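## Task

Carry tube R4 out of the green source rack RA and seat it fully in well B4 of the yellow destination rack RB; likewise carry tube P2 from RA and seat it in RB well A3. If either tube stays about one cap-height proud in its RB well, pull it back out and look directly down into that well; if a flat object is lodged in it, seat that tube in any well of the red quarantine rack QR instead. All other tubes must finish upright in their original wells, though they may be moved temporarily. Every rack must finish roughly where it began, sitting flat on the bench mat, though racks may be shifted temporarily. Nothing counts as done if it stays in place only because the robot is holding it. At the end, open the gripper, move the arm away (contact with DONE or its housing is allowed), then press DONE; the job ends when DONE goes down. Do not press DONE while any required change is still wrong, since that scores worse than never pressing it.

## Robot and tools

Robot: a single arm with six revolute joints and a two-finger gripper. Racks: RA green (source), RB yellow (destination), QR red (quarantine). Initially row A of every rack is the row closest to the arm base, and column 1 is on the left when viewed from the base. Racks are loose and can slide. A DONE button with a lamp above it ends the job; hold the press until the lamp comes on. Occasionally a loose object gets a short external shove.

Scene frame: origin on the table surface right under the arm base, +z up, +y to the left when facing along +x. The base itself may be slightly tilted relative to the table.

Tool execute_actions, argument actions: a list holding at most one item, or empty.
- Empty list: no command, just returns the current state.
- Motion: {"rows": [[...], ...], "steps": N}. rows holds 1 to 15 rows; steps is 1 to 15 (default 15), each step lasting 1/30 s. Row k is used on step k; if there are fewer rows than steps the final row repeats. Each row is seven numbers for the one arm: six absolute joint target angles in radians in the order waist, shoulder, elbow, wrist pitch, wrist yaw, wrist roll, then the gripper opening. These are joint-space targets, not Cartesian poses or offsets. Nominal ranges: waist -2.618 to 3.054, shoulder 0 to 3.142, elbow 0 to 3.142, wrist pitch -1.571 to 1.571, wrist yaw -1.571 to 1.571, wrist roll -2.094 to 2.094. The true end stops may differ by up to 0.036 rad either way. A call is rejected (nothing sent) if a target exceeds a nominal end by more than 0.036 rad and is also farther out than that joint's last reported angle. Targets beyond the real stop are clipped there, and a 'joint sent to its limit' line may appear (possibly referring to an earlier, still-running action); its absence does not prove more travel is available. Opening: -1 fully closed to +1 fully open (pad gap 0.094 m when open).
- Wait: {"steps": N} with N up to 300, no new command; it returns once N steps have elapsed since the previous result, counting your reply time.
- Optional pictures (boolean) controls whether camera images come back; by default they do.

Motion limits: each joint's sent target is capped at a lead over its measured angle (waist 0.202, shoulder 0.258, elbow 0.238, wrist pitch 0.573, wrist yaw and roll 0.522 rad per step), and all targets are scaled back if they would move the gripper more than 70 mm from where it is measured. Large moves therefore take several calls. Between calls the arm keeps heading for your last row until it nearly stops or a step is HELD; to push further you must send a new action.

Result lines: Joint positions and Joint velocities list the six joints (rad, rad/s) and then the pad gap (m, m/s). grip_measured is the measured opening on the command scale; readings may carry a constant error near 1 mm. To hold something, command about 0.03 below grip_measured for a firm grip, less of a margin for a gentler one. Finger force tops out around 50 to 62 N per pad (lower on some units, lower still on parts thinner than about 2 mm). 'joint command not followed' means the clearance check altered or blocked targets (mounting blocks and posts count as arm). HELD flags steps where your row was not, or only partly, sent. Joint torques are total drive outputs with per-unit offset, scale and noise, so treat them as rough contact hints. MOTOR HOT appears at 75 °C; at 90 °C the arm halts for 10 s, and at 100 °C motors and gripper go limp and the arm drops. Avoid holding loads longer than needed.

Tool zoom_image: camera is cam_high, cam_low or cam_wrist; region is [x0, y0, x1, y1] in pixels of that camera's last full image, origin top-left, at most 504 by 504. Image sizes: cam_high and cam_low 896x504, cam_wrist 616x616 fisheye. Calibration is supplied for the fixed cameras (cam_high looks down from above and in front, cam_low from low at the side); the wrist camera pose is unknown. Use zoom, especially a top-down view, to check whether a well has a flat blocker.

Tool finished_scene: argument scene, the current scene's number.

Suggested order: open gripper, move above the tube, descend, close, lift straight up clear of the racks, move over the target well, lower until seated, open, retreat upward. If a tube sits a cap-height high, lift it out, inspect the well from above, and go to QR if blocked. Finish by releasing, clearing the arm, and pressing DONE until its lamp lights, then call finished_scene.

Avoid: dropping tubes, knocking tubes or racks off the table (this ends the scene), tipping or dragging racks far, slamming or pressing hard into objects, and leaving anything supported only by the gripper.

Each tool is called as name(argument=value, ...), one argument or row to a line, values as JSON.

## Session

execute_actions(
  actions=[],
)

Scene clock: 0.00 s of 15600.00 s.
grip_measured=+1.000
Joint positions: [-0.51   2.477  2.228 -0.138  0.691  1.693  0.094]
Joint velocities: [-0.002 -0.007  0.012  0.022 -0.081  0.022  0.   ]
Joint torques (N m, as the arm reports them, + toward a larger angle): no reading
Motor temperatures (°C, as the motors report them): [26 37 29 27 27 28]

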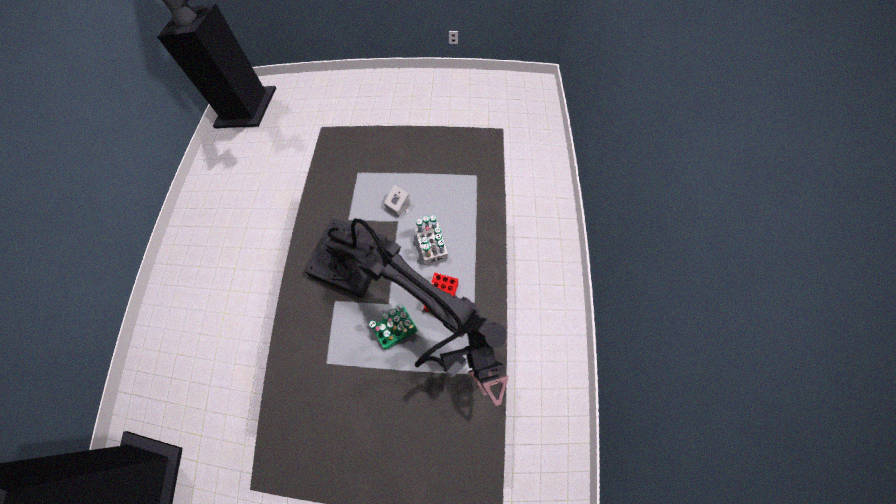

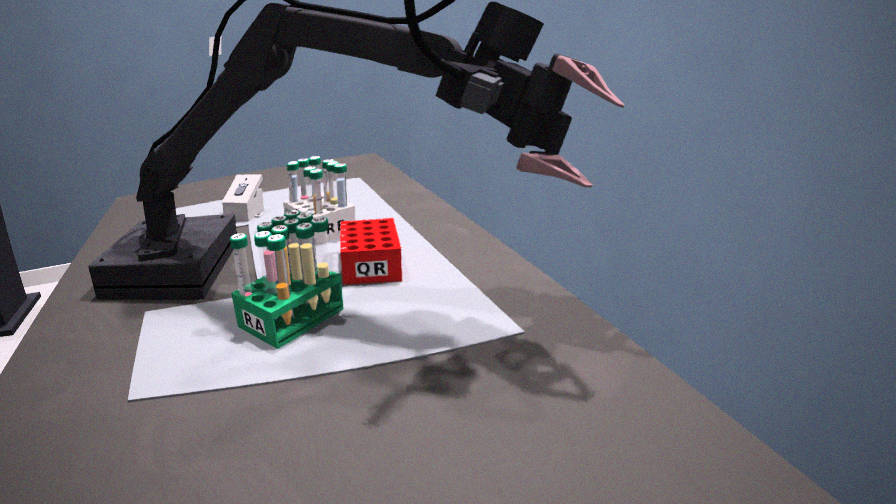

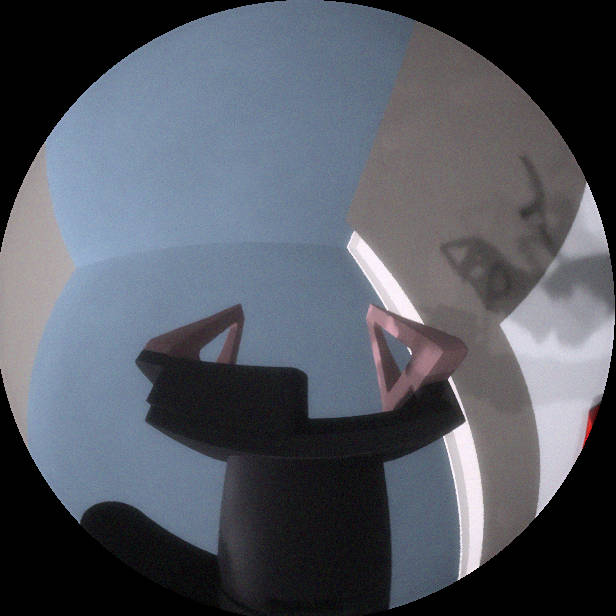

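execute_actions(
  actions=[
    {"rows":[[-0.51,2.45,2.24,-0.14,0.67,1.65,1],[-0.52,2.42,2.23,-0.16,0.65,1.6,1],[-0.53,2.39,2.22,-0.18,0.62,1.54,1],[-0.54,2.35,2.2,-0.21,0.59,1.48,1],[-0.55,2.31,2.18,-0.24,0.56,1.42,1],[-0.56,2.27,2.16,-0.28,0.53,1.36,1],[-0.57,2.23,2.14,-0.32,0.5,1.3,1],[-0.58,2.19,2.12,-0.37,0.47,1.24,0.9],[-0.59,2.15,2.1,-0.42,0.44,1.18,0.8],[-0.6,2.11,2.08,-0.47,0.41,1.12,0.7],[-0.61,2.07,2.06,-0.52,0.38,1.06,0.6],[-0.62,2.03,2.04,-0.58,0.35,1.0,0.5],[-0.63,1.99,2.02,-0.64,0.32,0.94,0.4],[-0.64,1.95,2.0,-0.7,0.29,0.88,0.3],[-0.65,1.92,1.98,-0.76,0.26,0.82,0.2]]},
  ],
  pictures=false,
)

execute_actions(
  actions=[
    {"rows":[[-0.66,1.89,1.96,-0.82,0.23,0.76,0.2],[-0.68,1.86,1.94,-0.88,0.2,0.7,0.2],[-0.69,1.83,1.92,-0.94,0.17,0.64,0.2],[-0.71,1.8,1.89,-1.0,0.14,0.58,0.2],[-0.72,1.78,1.86,-1.06,0.11,0.52,0.2],[-0.74,1.76,1.83,-1.12,0.08,0.46,0.2],[-0.75,1.74,1.8,-1.18,0.06,0.4,0.2],[-0.77,1.72,1.77,-1.24,0.04,0.34,0.2],[-0.78,1.7,1.74,-1.3,0.02,0.28,0.2],[-0.8,1.68,1.71,-1.35,0,0.22,0.2],[-0.81,1.67,1.68,-1.4,0,0.16,0.2],[-0.82,1.66,1.65,-1.44,0,0.11,0.2],[-0.83,1.65,1.63,-1.47,0,0.06,0.2],[-0.84,1.645,1.61,-1.5,0,0.03,0.2],[-0.85,1.64,1.6,-1.515,0,0,0.2]]},
  ],
  pictures=false,
)

execute_actions(
  actions=[
    {"steps":20},
  ],
)

zoom_image(
  camera="cam_wrist",
  region=[200,170,420,370],
)

Scene clock: 12.83 s of 15600.00 s.
grip_measured=+0.248
Joint positions: [-0.628  2.029  2.014 -0.526  0.378  1.094  0.059]
Joint velocities: [-0.403 -1.463 -0.476 -1.487 -0.784 -1.766 -0.094]
Joint torques (N m, as the arm reports them, + toward a larger angle): [  0.08 -12.74   6.68   1.55   0.16  -0.13]
Motor temperatures (°C, as the motors report them): [26 48 32 29 27 28]
Steps of this call (steps 1 to 90: nothing new was sent; then 9.33 s passed at rest; steps 91 to 105: all 15 steps of this action). Readings (joint positions):
91: [-0.510 2.477 2.228 -0.138 0.687 1.689]
92: [-0.510 2.476 2.228 -0.140 0.680 1.677]
94: [-0.513 2.458 2.213 -0.157 0.649 1.627]
98: [-0.538 2.348 2.138 -0.250 0.564 1.475]
105: the state above

Scene clock: 13.33 s of 15600.00 s.
grip_measured=+0.202
Joint positions: [-0.823  1.697  1.63  -1.304  0.045  0.239  0.056]
Joint velocities: [-0.364 -0.1   -0.847 -1.648 -0.212 -1.575  0.001]
Joint torques (N m, as the arm reports them, + toward a larger angle): [ -0.52 -11.48   7.96   1.     0.04  -0.06]
Motor temperatures (°C, as the motors report them): [26 48 31 29 27 28]
Steps of this call (steps 1 to 15: all 15 steps of this action). Readings (joint positions):
1: [-0.642 1.980 1.999 -0.576 0.351 1.033]
2: [-0.655 1.934 1.985 -0.626 0.323 0.971]
4: [-0.682 1.853 1.953 -0.727 0.266 0.849]
8: [-0.734 1.747 1.858 -0.932 0.164 0.627]
15: the state above

Scene clock: 14.00 s of 15600.00 s.
grip_measured=+0.202
Joint positions: [-0.849  1.668  1.586 -1.503  0.006  0.011  0.056]
Joint velocities: [-0.002 -0.017 -0.012  0.007 -0.022 -0.022  0.   ]
Joint torques (N m, as the arm reports them, + toward a larger angle): [-0.2  -8.92  7.01  0.34 -0.03 -0.1 ]
Motor temperatures (°C, as the motors report them): [26 48 32 29 27 28]
Steps of this call (steps 1 to 20: the robot went on to your last target). Readings (joint positions):
1: [-0.834 1.695 1.607 -1.356 0.037 0.192]
2: [-0.843 1.694 1.593 -1.399 0.032 0.155]
4: [-0.849 1.692 1.586 -1.453 0.024 0.102]
8: [-0.849 1.674 1.586 -1.487 0.012 0.046]
20: the state above

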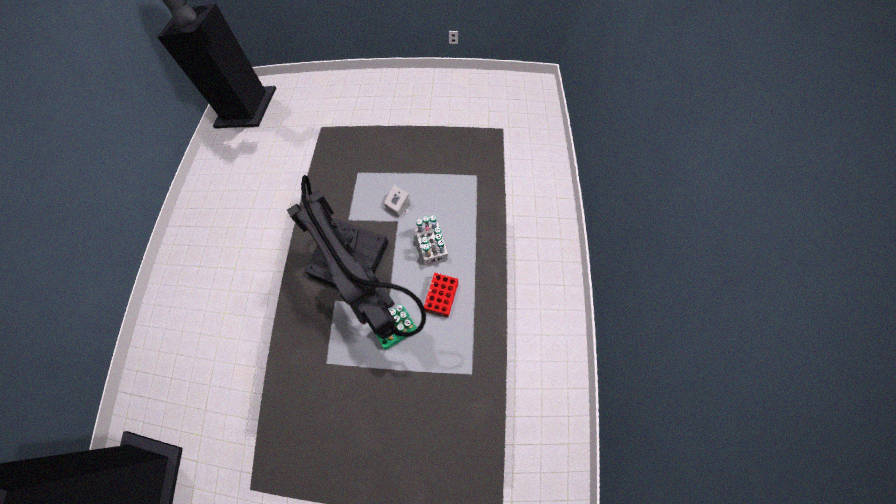

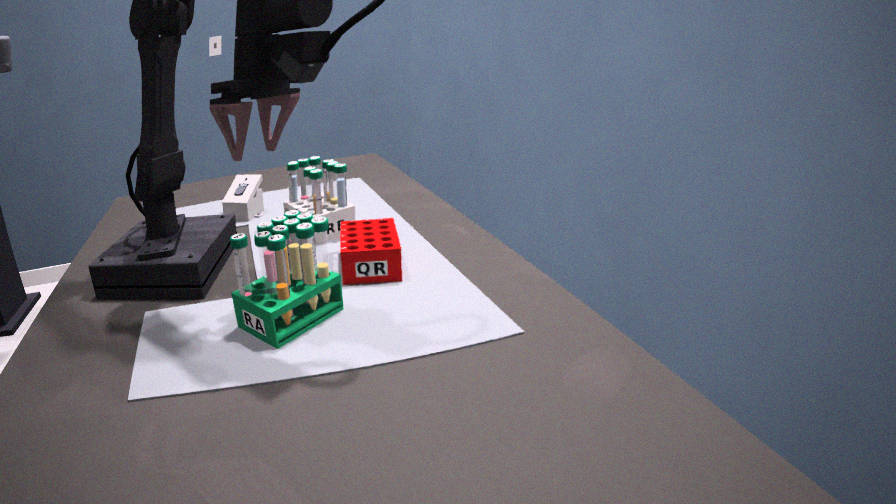

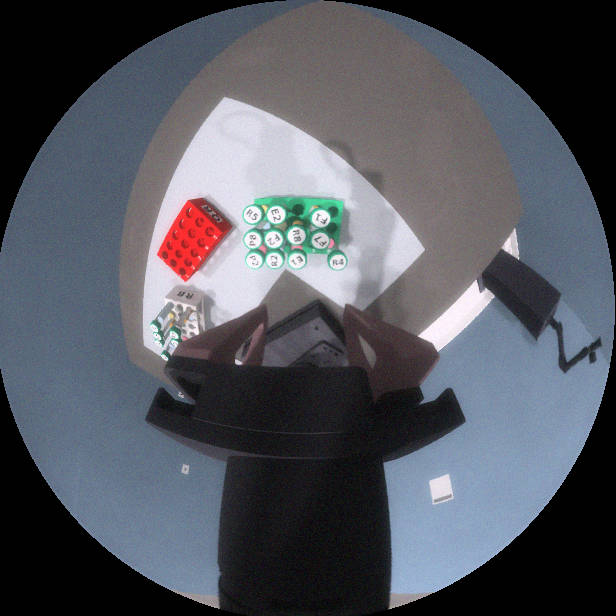

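Region (200, 170, 420, 370) of cam_wrist's 616x616 image, scaled by 2.291, with more detail than that image has; it fills the top 458 rows of this view, and the rest is white.

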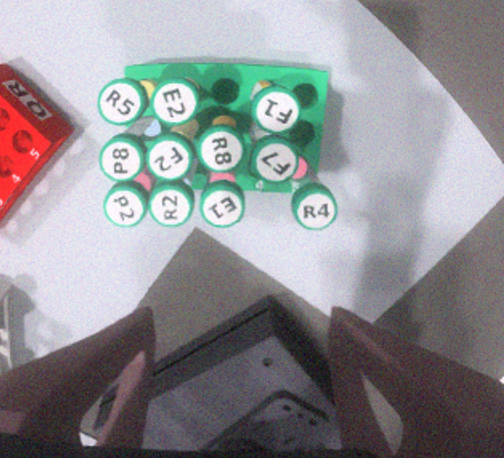

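execute_actions(
  actions=[
    {"rows":[[-0.865,1.65,1.575,-1.47,0,-0.01,0.15],[-0.88,1.655,1.555,-1.44,0,-0.03,0.1],[-0.895,1.66,1.535,-1.415,0,-0.05,0.05],[-0.91,1.663,1.515,-1.39,0,-0.07,0],[-0.925,1.666,1.495,-1.365,0,-0.09,-0.05],[-0.94,1.669,1.475,-1.34,0,-0.11,-0.1],[-0.955,1.672,1.455,-1.315,0,-0.13,-0.15],[-0.97,1.675,1.435,-1.29,0,-0.14,-0.2],[-0.98,1.677,1.415,-1.265,0,-0.14,-0.25],[-0.987,1.679,1.395,-1.24,0,-0.14,-0.3],[-0.987,1.68,1.375,-1.22,0,-0.14,-0.3],[-0.987,1.68,1.36,-1.21,0,-0.14,-0.3],[-0.987,1.68,1.348,-1.2,0,-0.14,-0.3],[-0.987,1.68,1.338,-1.2,0,-0.14,-0.3]]},
  ],
  pictures=false,
)

execute_actions(
  actions=[
    {"steps":14},
  ],
)

zoom_image(
  camera="cam_wrist",
  region=[200,170,420,370],
)

Scene clock: 23.80 s of 15600.00 s.
grip_measured=-0.298
Joint positions: [-0.986  1.685  1.346 -1.273  0.002 -0.119  0.033]
Joint velocities: [-0.012  0.081 -0.281  0.256  0.081 -0.11  -0.001]
Joint torques (N m, as the arm reports them, + toward a larger angle): [-0.17 -7.66  6.53  0.66 -0.01 -0.09]
Motor temperatures (°C, as the motors report them): [26 46 32 28 27 28]
Steps of this call (steps 1 to 15: the robot went on to your last target; steps 16 to 90: nothing new was sent; then 6.30 s passed at rest; steps 91 to 105: all 15 steps of this action). Readings (joint positions):
91: [-0.850 1.668 1.586 -1.503 0.005 0.007]
92: [-0.853 1.668 1.581 -1.497 0.003 0.002]
94: [-0.871 1.668 1.557 -1.472 0.001 -0.017]
98: [-0.936 1.669 1.471 -1.400 0.000 -0.073]
105: the state above

Scene clock: 24.27 s of 15600.00 s.
grip_measured=-0.298
Joint positions: [-0.986  1.689  1.335 -1.229  0.002 -0.131  0.033]
Joint velocities: [ 0.012 -0.002  0.007  0.007  0.051  0.051 -0.001]
Joint torques (N m, as the arm reports them, + toward a larger angle): [-0.13 -7.61  6.17  0.64  0.01 -0.09]
Motor temperatures (°C, as the motors report them): [26 46 32 28 27 28]
Steps of this call (steps 1 to 14: the robot went on to your last target). Readings (joint positions):
1: [-0.986 1.687 1.339 -1.266 0.002 -0.122]
2: [-0.986 1.689 1.336 -1.260 0.002 -0.124]
4: [-0.986 1.689 1.335 -1.250 0.002 -0.127]
8: [-0.986 1.689 1.335 -1.235 0.002 -0.130]
14: the state above

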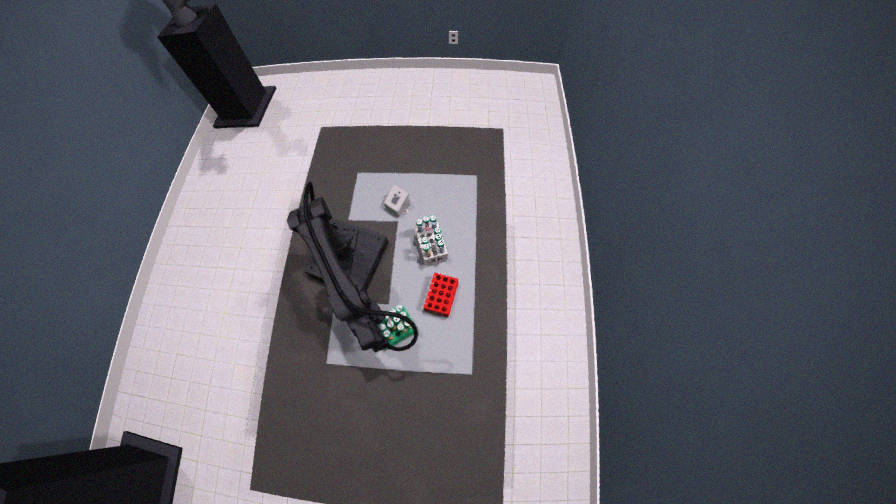

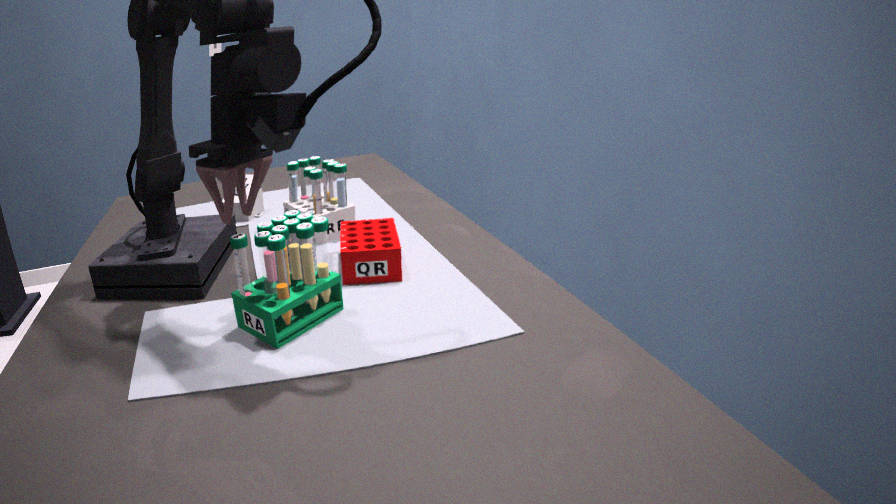

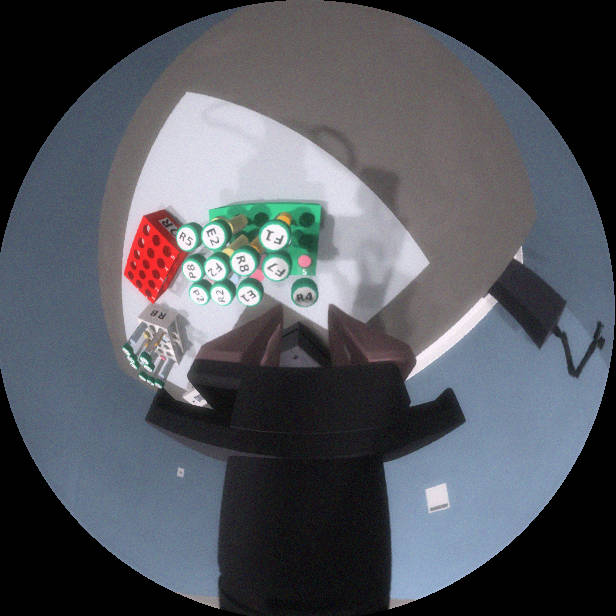

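Region (200, 170, 420, 370) of cam_wrist's 616x616 image, scaled by 2.291, with more detail than that image has; it fills the top 458 rows of this view, and the rest is white.

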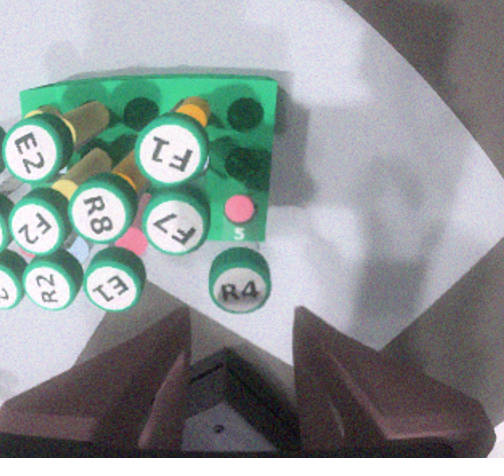

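execute_actions(
  actions=[
    {"rows":[[-0.987,1.682,1.33,-1.185,0,-0.14,-0.3],[-0.987,1.684,1.322,-1.17,0,-0.14,-0.3],[-0.987,1.686,1.314,-1.155,0,-0.14,-0.3],[-0.987,1.688,1.306,-1.14,0,-0.14,-0.3],[-0.987,1.69,1.298,-1.125,0,-0.14,-0.3],[-0.987,1.692,1.29,-1.115,0,-0.14,-0.3],[-0.987,1.694,1.282,-1.105,0,-0.14,-0.3],[-0.987,1.696,1.274,-1.095,0,-0.14,-0.3],[-0.987,1.698,1.266,-1.085,0,-0.14,-0.3],[-0.987,1.7,1.258,-1.075,0,-0.14,-0.3],[-0.987,1.702,1.25,-1.065,0,-0.14,-0.3],[-0.987,1.704,1.242,-1.063,0,-0.14,-0.3],[-0.987,1.705,1.235,-1.063,0,-0.14,-0.3],[-0.987,1.706,1.228,-1.063,0,-0.14,-0.3]]},
  ],
  pictures=false,
)

execute_actions(
  actions=[
    {"steps":10},
  ],
)

Scene clock: 30.77 s of 15600.00 s.
grip_measured=-0.298
Joint positions: [-0.986  1.706  1.237 -1.107  0.002 -0.132  0.033]
Joint velocities: [ 0.007  0.076 -0.193  0.051  0.007 -0.007 -0.   ]
Joint torques (N m, as the arm reports them, + toward a larger angle): [-0.16 -7.36  5.94  0.7   0.   -0.11]
Motor temperatures (°C, as the motors report them): [26 45 32 28 27 28]
Steps of this call (steps 1 to 30: the robot went on to your last target; steps 31 to 90: nothing new was sent; then 3.00 s passed at rest; steps 91 to 105: all 15 steps of this action). Readings (joint positions):
91: [-0.986 1.689 1.335 -1.226 0.002 -0.132]
92: [-0.986 1.689 1.333 -1.222 0.002 -0.132]
94: [-0.986 1.689 1.325 -1.204 0.002 -0.132]
98: [-0.986 1.689 1.291 -1.163 0.002 -0.132]
105: the state above

Scene clock: 31.10 s of 15600.00 s.
grip_measured=-0.298
Joint positions: [-0.986  1.711  1.228 -1.093  0.002 -0.132  0.033]
Joint velocities: [ 0.002  0.002 -0.017 -0.007 -0.037  0.037  0.   ]
Joint torques (N m, as the arm reports them, + toward a larger angle): [-0.2  -7.33  5.81  0.63  0.   -0.09]
Motor temperatures (°C, as the motors report them): [26 44 32 28 27 28]
Steps of this call (steps 1 to 10: the robot went on to your last target). Readings (joint positions):
1: [-0.986 1.708 1.232 -1.105 0.002 -0.132]
2: [-0.986 1.710 1.229 -1.104 0.002 -0.132]
4: [-0.986 1.711 1.228 -1.101 0.002 -0.132]
8: [-0.986 1.711 1.228 -1.095 0.002 -0.132]
10: the state above

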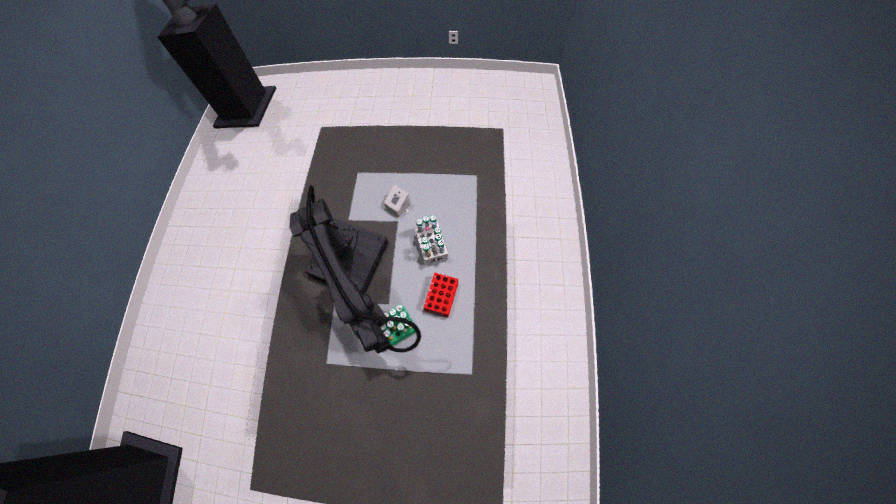

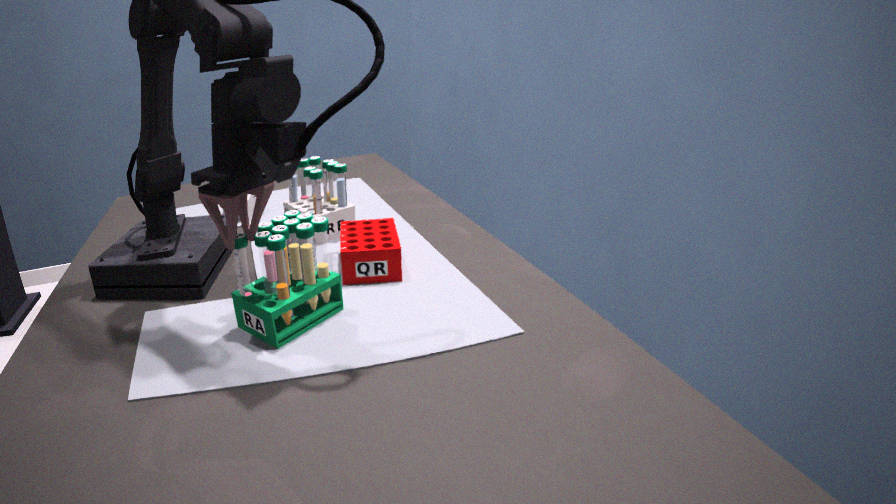

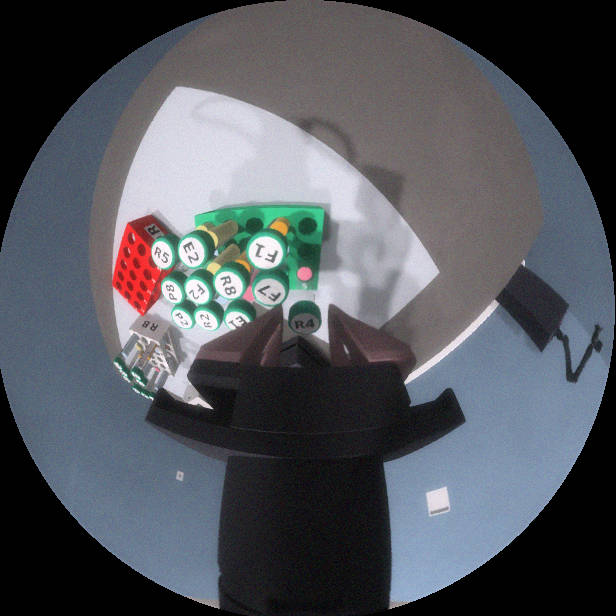

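execute_actions(
  actions=[
    {"rows":[[-0.987,1.706,1.228,-1.063,0,-0.14,-0.35],[-0.987,1.706,1.228,-1.063,0,-0.14,-0.4],[-0.987,1.706,1.228,-1.063,0,-0.14,-0.45],[-0.987,1.706,1.228,-1.063,0,-0.14,-0.5],[-0.987,1.706,1.228,-1.063,0,-0.14,-0.54],[-0.987,1.706,1.228,-1.063,0,-0.14,-0.57],[-0.987,1.706,1.228,-1.063,0,-0.14,-0.6],[-0.987,1.706,1.228,-1.063,0,-0.14,-0.6],[-0.987,1.7,1.238,-1.075,0,-0.14,-0.6],[-0.987,1.694,1.248,-1.087,0,-0.14,-0.6],[-0.987,1.688,1.258,-1.1,0,-0.14,-0.6],[-0.987,1.684,1.268,-1.112,0,-0.14,-0.6],[-0.987,1.681,1.28,-1.127,0,-0.14,-0.6],[-0.987,1.678,1.292,-1.142,0,-0.14,-0.6],[-0.987,1.675,1.304,-1.157,0,-0.14,-0.6]]},
  ],
  pictures=false,
)

execute_actions(
  actions=[
    {"rows":[[-0.987,1.672,1.318,-1.175,0,-0.14,-0.6],[-0.987,1.669,1.332,-1.192,0,-0.14,-0.6],[-0.987,1.666,1.346,-1.21,0,-0.14,-0.6],[-0.987,1.663,1.36,-1.227,0,-0.14,-0.6],[-0.987,1.66,1.375,-1.245,0,-0.14,-0.6],[-0.987,1.66,1.39,-1.26,0,-0.14,-0.6],[-0.987,1.66,1.405,-1.275,0,-0.14,-0.6],[-0.987,1.66,1.42,-1.29,0,-0.14,-0.6],[-0.987,1.66,1.44,-1.31,0,-0.14,-0.6],[-0.987,1.66,1.46,-1.33,0,-0.14,-0.6],[-0.987,1.66,1.48,-1.35,0,-0.14,-0.6],[-0.987,1.66,1.5,-1.37,0,-0.14,-0.6],[-0.987,1.66,1.52,-1.39,0,-0.14,-0.6],[-0.987,1.66,1.54,-1.41,0,-0.14,-0.6],[-0.987,1.66,1.56,-1.43,0,-0.14,-0.6]]},
  ],
  pictures=false,
)

execute_actions(
  actions=[
    {"rows":[[-0.987,1.66,1.585,-1.45,0,-0.14,-0.6],[-0.987,1.66,1.61,-1.47,0,-0.14,-0.6],[-0.987,1.66,1.635,-1.49,0,-0.14,-0.6],[-0.987,1.66,1.66,-1.51,0,-0.14,-0.6],[-0.987,1.66,1.685,-1.53,0,-0.14,-0.6],[-0.987,1.66,1.71,-1.55,0,-0.14,-0.6],[-0.987,1.66,1.735,-1.57,0,-0.14,-0.6],[-0.987,1.66,1.76,-1.578,0,-0.14,-0.6],[-0.987,1.66,1.78,-1.578,0,-0.14,-0.6],[-0.987,1.66,1.8,-1.578,0,-0.14,-0.6],[-0.987,1.66,1.81,-1.578,0,-0.14,-0.6]]},
  ],
)

zoom_image(
  camera="cam_high",
  region=[380,180,480,280],
)

Scene clock: 43.17 s of 15600.00 s.
grip_measured=-0.570
Joint positions: [-0.986  1.711  1.246 -1.112  0.002 -0.132  0.02 ]
Joint velocities: [-0.007 -0.017  0.339 -0.3   -0.051  0.022  0.   ]
Joint torques (N m, as the arm reports them, + toward a larger angle): [-0.18 -9.9   9.    0.46  0.   -0.09]
Motor temperatures (°C, as the motors report them): [26 43 31 28 27 28]
Steps of this call (steps 1 to 30: the robot went on to your last target; steps 31 to 90: nothing new was sent; then 8.57 s passed at rest; steps 91 to 105: all 15 steps of this action). Readings (joint positions):
91: [-0.986 1.711 1.228 -1.091 0.002 -0.132]
92: [-0.986 1.711 1.228 -1.091 0.002 -0.132]
94: [-0.986 1.711 1.228 -1.091 0.002 -0.132]
98: [-0.986 1.711 1.228 -1.091 0.002 -0.132]
105: the state above

Scene clock: 43.67 s of 15600.00 s.
grip_measured=-0.570
Joint positions: [-0.986  1.695  1.494 -1.342  0.002 -0.132  0.02 ]
Joint velocities: [ 0.002  0.007  0.584 -0.579 -0.022 -0.022 -0.   ]
Joint torques (N m, as the arm reports them, + toward a larger angle): [-0.14 -9.83  8.51  0.41  0.01 -0.08]
Motor temperatures (°C, as the motors report them): [26 43 31 28 27 28]
Steps of this call (steps 1 to 15: all 15 steps of this action). Readings (joint positions):
1: [-0.986 1.711 1.259 -1.123 0.002 -0.132]
2: [-0.986 1.711 1.273 -1.135 0.002 -0.132]
4: [-0.986 1.708 1.301 -1.164 0.002 -0.132]
8: [-0.986 1.697 1.359 -1.228 0.002 -0.132]
15: the state above

Scene clock: 44.17 s of 15600.00 s.
grip_measured=-0.570
Joint positions: [-0.986  1.685  1.782 -1.547  0.002 -0.132  0.02 ]
Joint velocities: [ 0.002 -0.032  0.012 -0.154 -0.022 -0.051  0.   ]
Joint torques (N m, as the arm reports them, + toward a larger angle): [-0.15 -8.57  7.95  0.57  0.01 -0.09]
Motor temperatures (°C, as the motors report them): [26 43 32 28 27 28]
Steps of this call (steps 1 to 15: all 15 steps of this action). Readings (joint positions):
1: [-0.986 1.695 1.515 -1.360 0.002 -0.132]
2: [-0.986 1.695 1.537 -1.379 0.002 -0.132]
4: [-0.986 1.695 1.585 -1.419 0.002 -0.132]
8: [-0.986 1.695 1.686 -1.495 0.002 -0.132]
15: the state above

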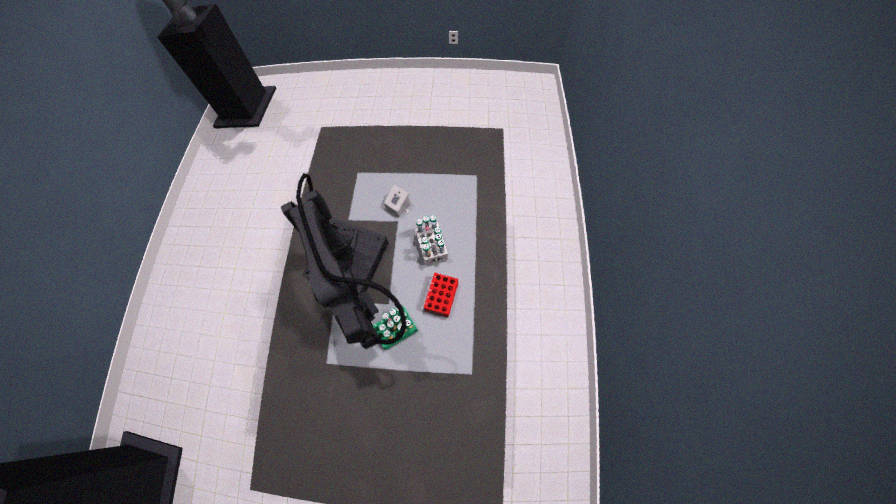

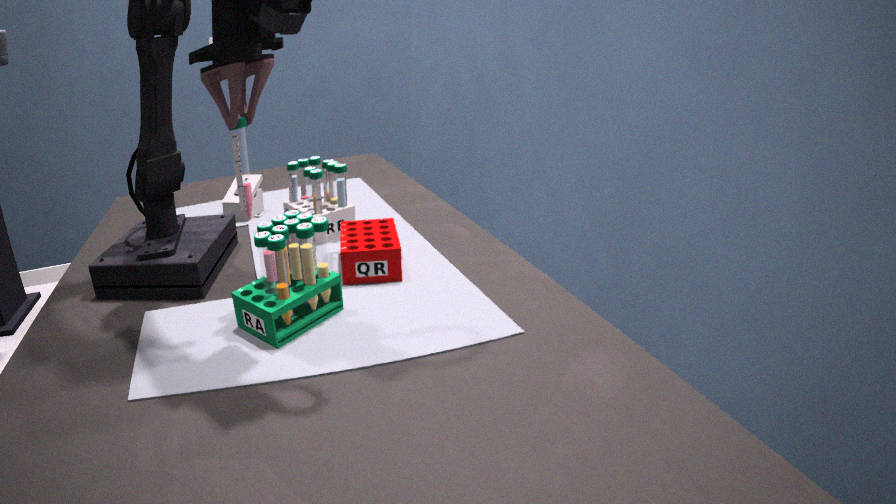

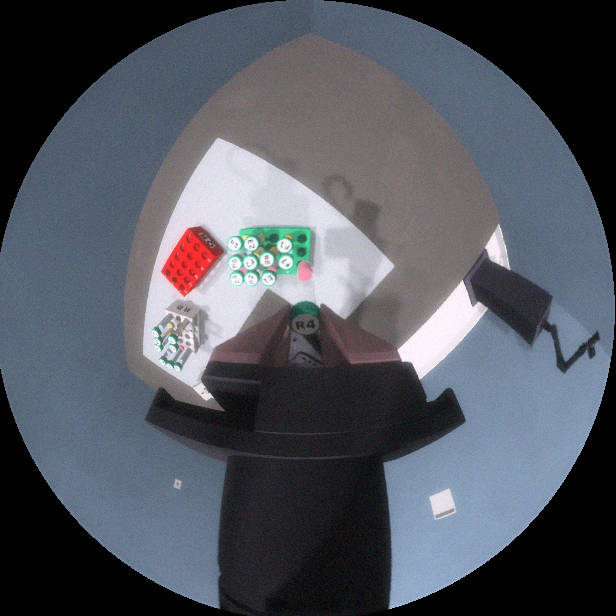

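Region (380, 180, 480, 280) of cam_high's 896x504 image, scaled by 5.040, with more detail than that image has.

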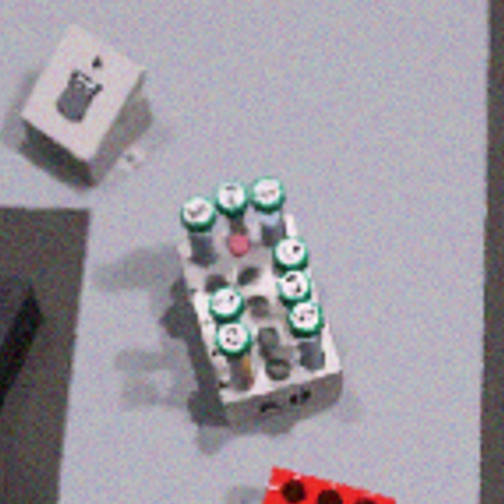

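execute_actions(
  actions=[
    {"rows":[[-0.97,1.66,1.82,-1.578,0,-0.14,-0.6],[-0.95,1.66,1.82,-1.578,0,-0.13,-0.6],[-0.92,1.66,1.82,-1.578,0,-0.12,-0.6],[-0.88,1.66,1.82,-1.578,0,-0.11,-0.6],[-0.84,1.66,1.82,-1.578,0,-0.1,-0.6],[-0.8,1.66,1.82,-1.578,0,-0.09,-0.6],[-0.755,1.66,1.82,-1.578,0,-0.08,-0.6],[-0.71,1.66,1.82,-1.578,0,-0.07,-0.6],[-0.665,1.66,1.82,-1.578,0,-0.06,-0.6],[-0.62,1.66,1.82,-1.578,0,-0.05,-0.6],[-0.575,1.66,1.82,-1.578,0,-0.04,-0.6],[-0.53,1.66,1.82,-1.578,0,-0.03,-0.6],[-0.485,1.66,1.82,-1.578,0,-0.02,-0.6],[-0.44,1.66,1.82,-1.578,0,-0.01,-0.6],[-0.395,1.66,1.82,-1.578,0,0,-0.6]]},
  ],
  pictures=false,
)

execute_actions(
  actions=[
    {"rows":[[-0.35,1.665,1.82,-1.578,0,0,-0.6],[-0.305,1.67,1.82,-1.578,0,0,-0.6],[-0.26,1.675,1.82,-1.578,0,0,-0.6],[-0.215,1.68,1.82,-1.578,0,0,-0.6],[-0.17,1.685,1.82,-1.578,0,0,-0.6],[-0.125,1.69,1.82,-1.578,0,0,-0.6],[-0.08,1.695,1.82,-1.578,0,0,-0.6],[-0.035,1.7,1.82,-1.578,0,0,-0.6],[0.01,1.705,1.82,-1.578,0,0,-0.6],[0.055,1.71,1.82,-1.578,0,0,-0.6],[0.1,1.715,1.82,-1.578,0,0,-0.6],[0.14,1.72,1.82,-1.578,0,0,-0.6],[0.175,1.725,1.82,-1.578,0,0,-0.6],[0.2,1.73,1.82,-1.578,0,0,-0.6],[0.22,1.735,1.82,-1.578,0,0,-0.6]]},
  ],
  pictures=false,
)

execute_actions(
  actions=[
    {"rows":[[0.232,1.74,1.82,-1.578,0,0,-0.6],[0.24,1.745,1.82,-1.578,0,0,-0.6],[0.24,1.75,1.82,-1.578,0,0,-0.6]]},
  ],
)

zoom_image(
  camera="cam_wrist",
  region=[220,190,380,340],
)

Scene clock: 54.00 s of 15600.00 s.
grip_measured=-0.570
Joint positions: [-0.472  1.684  1.782 -1.569  0.003 -0.048  0.02 ]
Joint velocities: [ 1.243 -0.012 -0.012 -0.007 -0.022  0.227  0.001]
Joint torques (N m, as the arm reports them, + toward a larger angle): [ 0.02 -8.74  8.89  0.53 -0.01  0.09]
Motor temperatures (°C, as the motors report them): [26 43 32 28 27 28]
Steps of this call (steps 1 to 30: the robot went on to your last target; steps 31 to 90: nothing new was sent; then 6.33 s passed at rest; steps 91 to 105: all 15 steps of this action). Readings (joint positions):
91: [-0.985 1.684 1.782 -1.569 0.002 -0.132]
92: [-0.982 1.684 1.782 -1.569 0.003 -0.132]
94: [-0.953 1.684 1.782 -1.569 0.008 -0.128]
98: [-0.800 1.684 1.782 -1.569 0.011 -0.106]
105: the state above

Scene clock: 54.50 s of 15600.00 s.
grip_measured=-0.570
Joint positions: [ 0.181  1.732  1.788 -1.57  -0.003 -0.011  0.02 ]
Joint velocities: [ 0.891  0.168 -0.002  0.051 -0.066 -0.051 -0.002]
Joint torques (N m, as the arm reports them, + toward a larger angle): [-1.65 -7.93  8.4   0.44  0.11  0.13]
Motor temperatures (°C, as the motors report them): [26 43 32 28 27 28]
Steps of this call (steps 1 to 15: all 15 steps of this action). Readings (joint positions):
1: [-0.427 1.684 1.782 -1.569 0.003 -0.040]
2: [-0.383 1.684 1.782 -1.569 0.003 -0.034]
4: [-0.294 1.684 1.782 -1.569 0.002 -0.025]
8: [-0.114 1.691 1.785 -1.570 0.001 -0.015]
15: the state above

Scene clock: 55.00 s of 15600.00 s.
grip_measured=-0.570
Joint positions: [ 0.247  1.755  1.788 -1.57  -0.006 -0.009  0.02 ]
Joint velocities: [-0.012  0.002  0.007 -0.022  0.022 -0.007 -0.   ]
Joint torques (N m, as the arm reports them, + toward a larger angle): [-0.75 -7.91  8.39  0.43  0.1   0.09]
Motor temperatures (°C, as the motors report them): [26 43 32 28 27 28]
Steps of this call (steps 1 to 15: all 15 steps of this action). Readings (joint positions):
1: [0.209 1.738 1.788 -1.570 -0.005 -0.011]
2: [0.229 1.743 1.788 -1.570 -0.006 -0.011]
4: [0.247 1.750 1.788 -1.570 -0.009 -0.011]
8: [0.247 1.755 1.788 -1.570 -0.007 -0.009]
15: the state above

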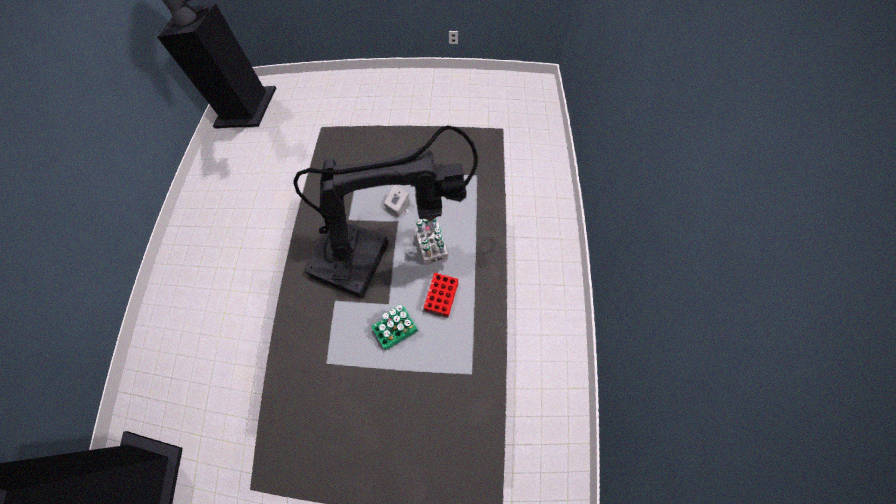

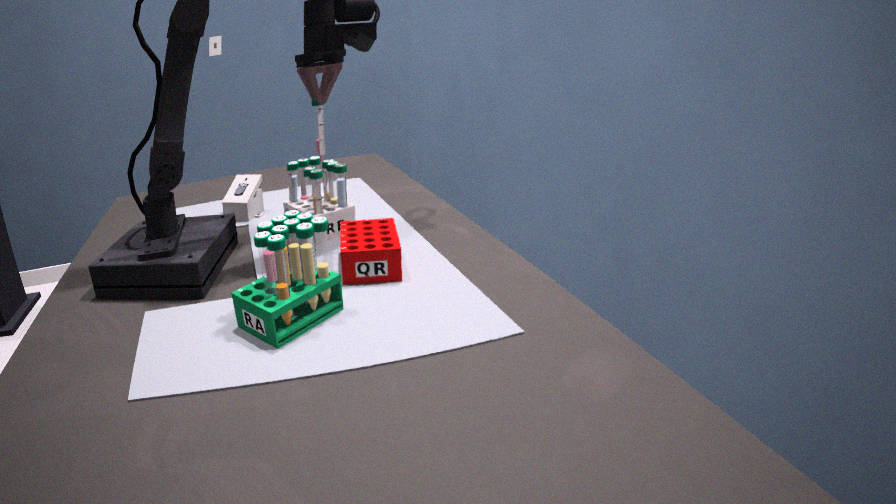

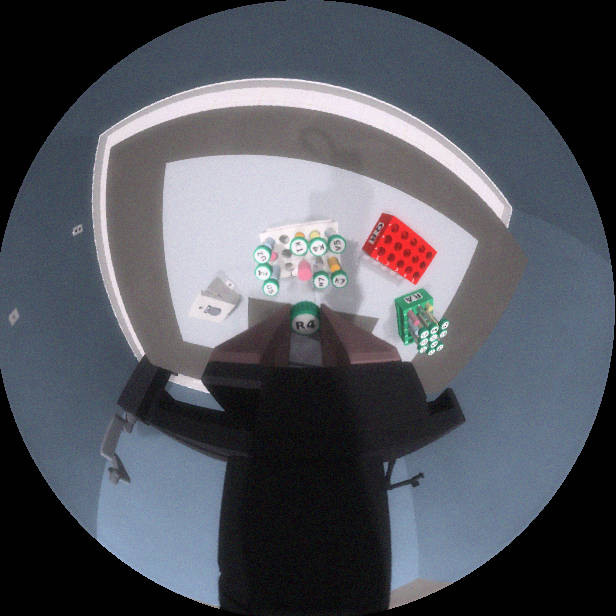

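Region (220, 190, 380, 340) of cam_wrist's 616x616 image, scaled by 3.150, with more detail than that image has; it fills the top 472 rows of this view, and the rest is white.

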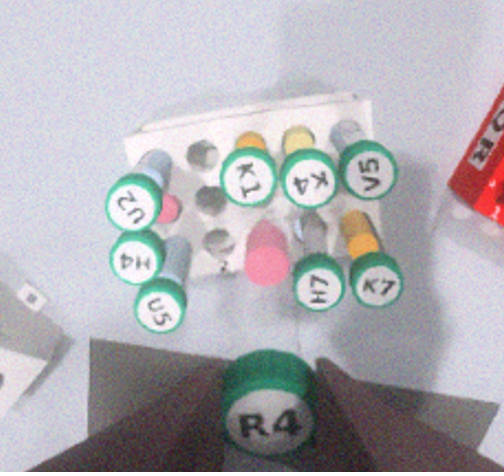

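execute_actions(
  actions=[
    {"rows":[[0.225,1.75,1.81,-1.578,0,-0.03,-0.6],[0.215,1.75,1.8,-1.578,0,-0.06,-0.6],[0.205,1.75,1.79,-1.578,0,-0.09,-0.6],[0.195,1.75,1.788,-1.578,0,-0.12,-0.6],[0.187,1.752,1.788,-1.57,0,-0.15,-0.6],[0.181,1.754,1.788,-1.56,0,-0.18,-0.6],[0.181,1.756,1.78,-1.55,0,-0.21,-0.6],[0.181,1.758,1.77,-1.54,0,-0.21,-0.6],[0.181,1.76,1.76,-1.53,0,-0.21,-0.6],[0.181,1.762,1.75,-1.52,0,-0.21,-0.6],[0.181,1.764,1.74,-1.51,0,-0.21,-0.6],[0.181,1.765,1.73,-1.5,0,-0.21,-0.6],[0.181,1.765,1.72,-1.49,0,-0.21,-0.6],[0.181,1.765,1.71,-1.48,0,-0.21,-0.6],[0.181,1.765,1.7,-1.475,0,-0.21,-0.6]]},
  ],
  pictures=false,
)

execute_actions(
  actions=[
    {"steps":14},
  ],
)

zoom_image(
  camera="cam_wrist",
  region=[220,190,380,340],
)

Scene clock: 64.70 s of 15600.00 s.
grip_measured=-0.570
Joint positions: [ 0.183  1.763  1.72  -1.532 -0.001 -0.186  0.02 ]
Joint velocities: [ 0.002  0.071 -0.33   0.256 -0.022 -0.125  0.   ]
Joint torques (N m, as the arm reports them, + toward a larger angle): [-0.32 -7.63  5.72  0.59  0.04 -0.1 ]
Motor temperatures (°C, as the motors report them): [26 43 33 28 27 28]
Steps of this call (steps 1 to 15: the robot went on to your last target; steps 16 to 90: nothing new was sent; then 6.20 s passed at rest; steps 91 to 105: all 15 steps of this action). Readings (joint positions):
91: [0.245 1.755 1.788 -1.570 -0.006 -0.011]
92: [0.241 1.755 1.788 -1.570 -0.006 -0.018]
94: [0.226 1.755 1.788 -1.570 -0.006 -0.045]
98: [0.188 1.755 1.786 -1.568 -0.003 -0.125]
105: the state above

Scene clock: 65.17 s of 15600.00 s.
grip_measured=-0.570
Joint positions: [ 0.183  1.774  1.698 -1.503 -0.001 -0.201  0.02 ]
Joint velocities: [-0.007 -0.002  0.017 -0.022  0.007 -0.051 -0.   ]
Joint torques (N m, as the arm reports them, + toward a larger angle): [-0.33 -8.46  5.94  0.62  0.03 -0.09]
Motor temperatures (°C, as the motors report them): [26 43 33 28 27 28]
Steps of this call (steps 1 to 14: the robot went on to your last target). Readings (joint positions):
1: [0.183 1.765 1.711 -1.526 -0.001 -0.189]
2: [0.183 1.769 1.705 -1.522 -0.001 -0.192]
4: [0.183 1.773 1.699 -1.516 -0.001 -0.195]
8: [0.183 1.774 1.698 -1.507 -0.001 -0.199]
14: the state above

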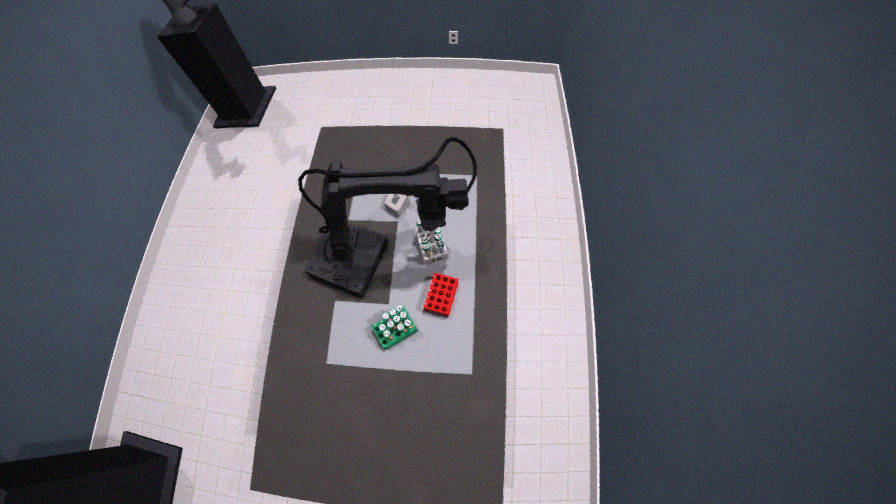

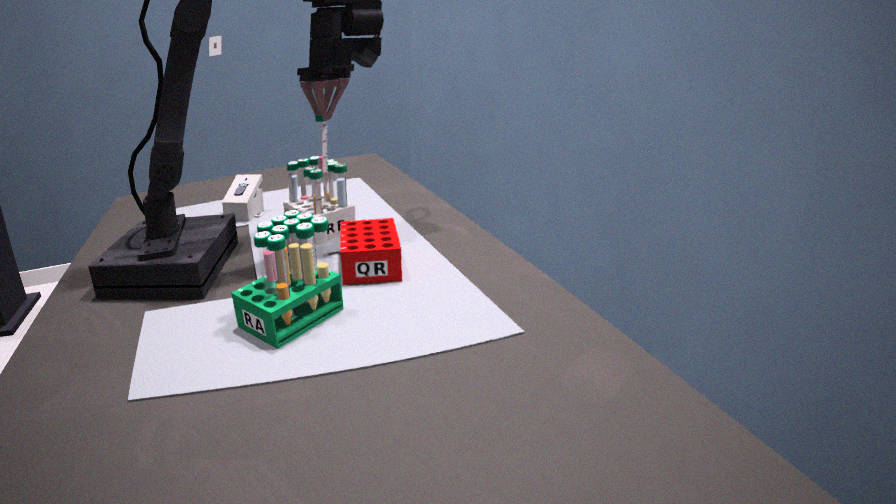

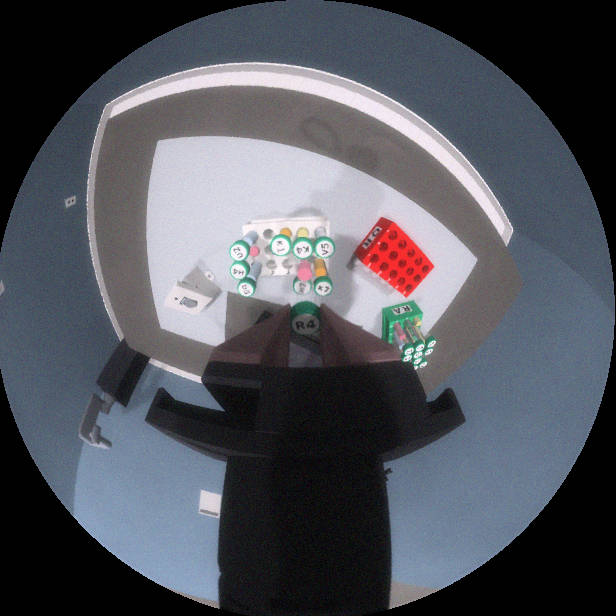

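Region (220, 190, 380, 340) of cam_wrist's 616x616 image, scaled by 3.150, with more detail than that image has; it fills the top 472 rows of this view, and the rest is white.

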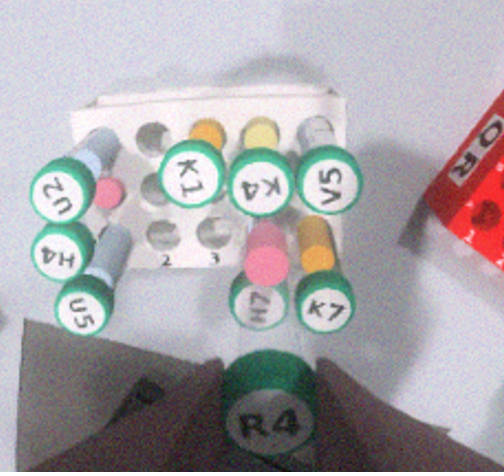

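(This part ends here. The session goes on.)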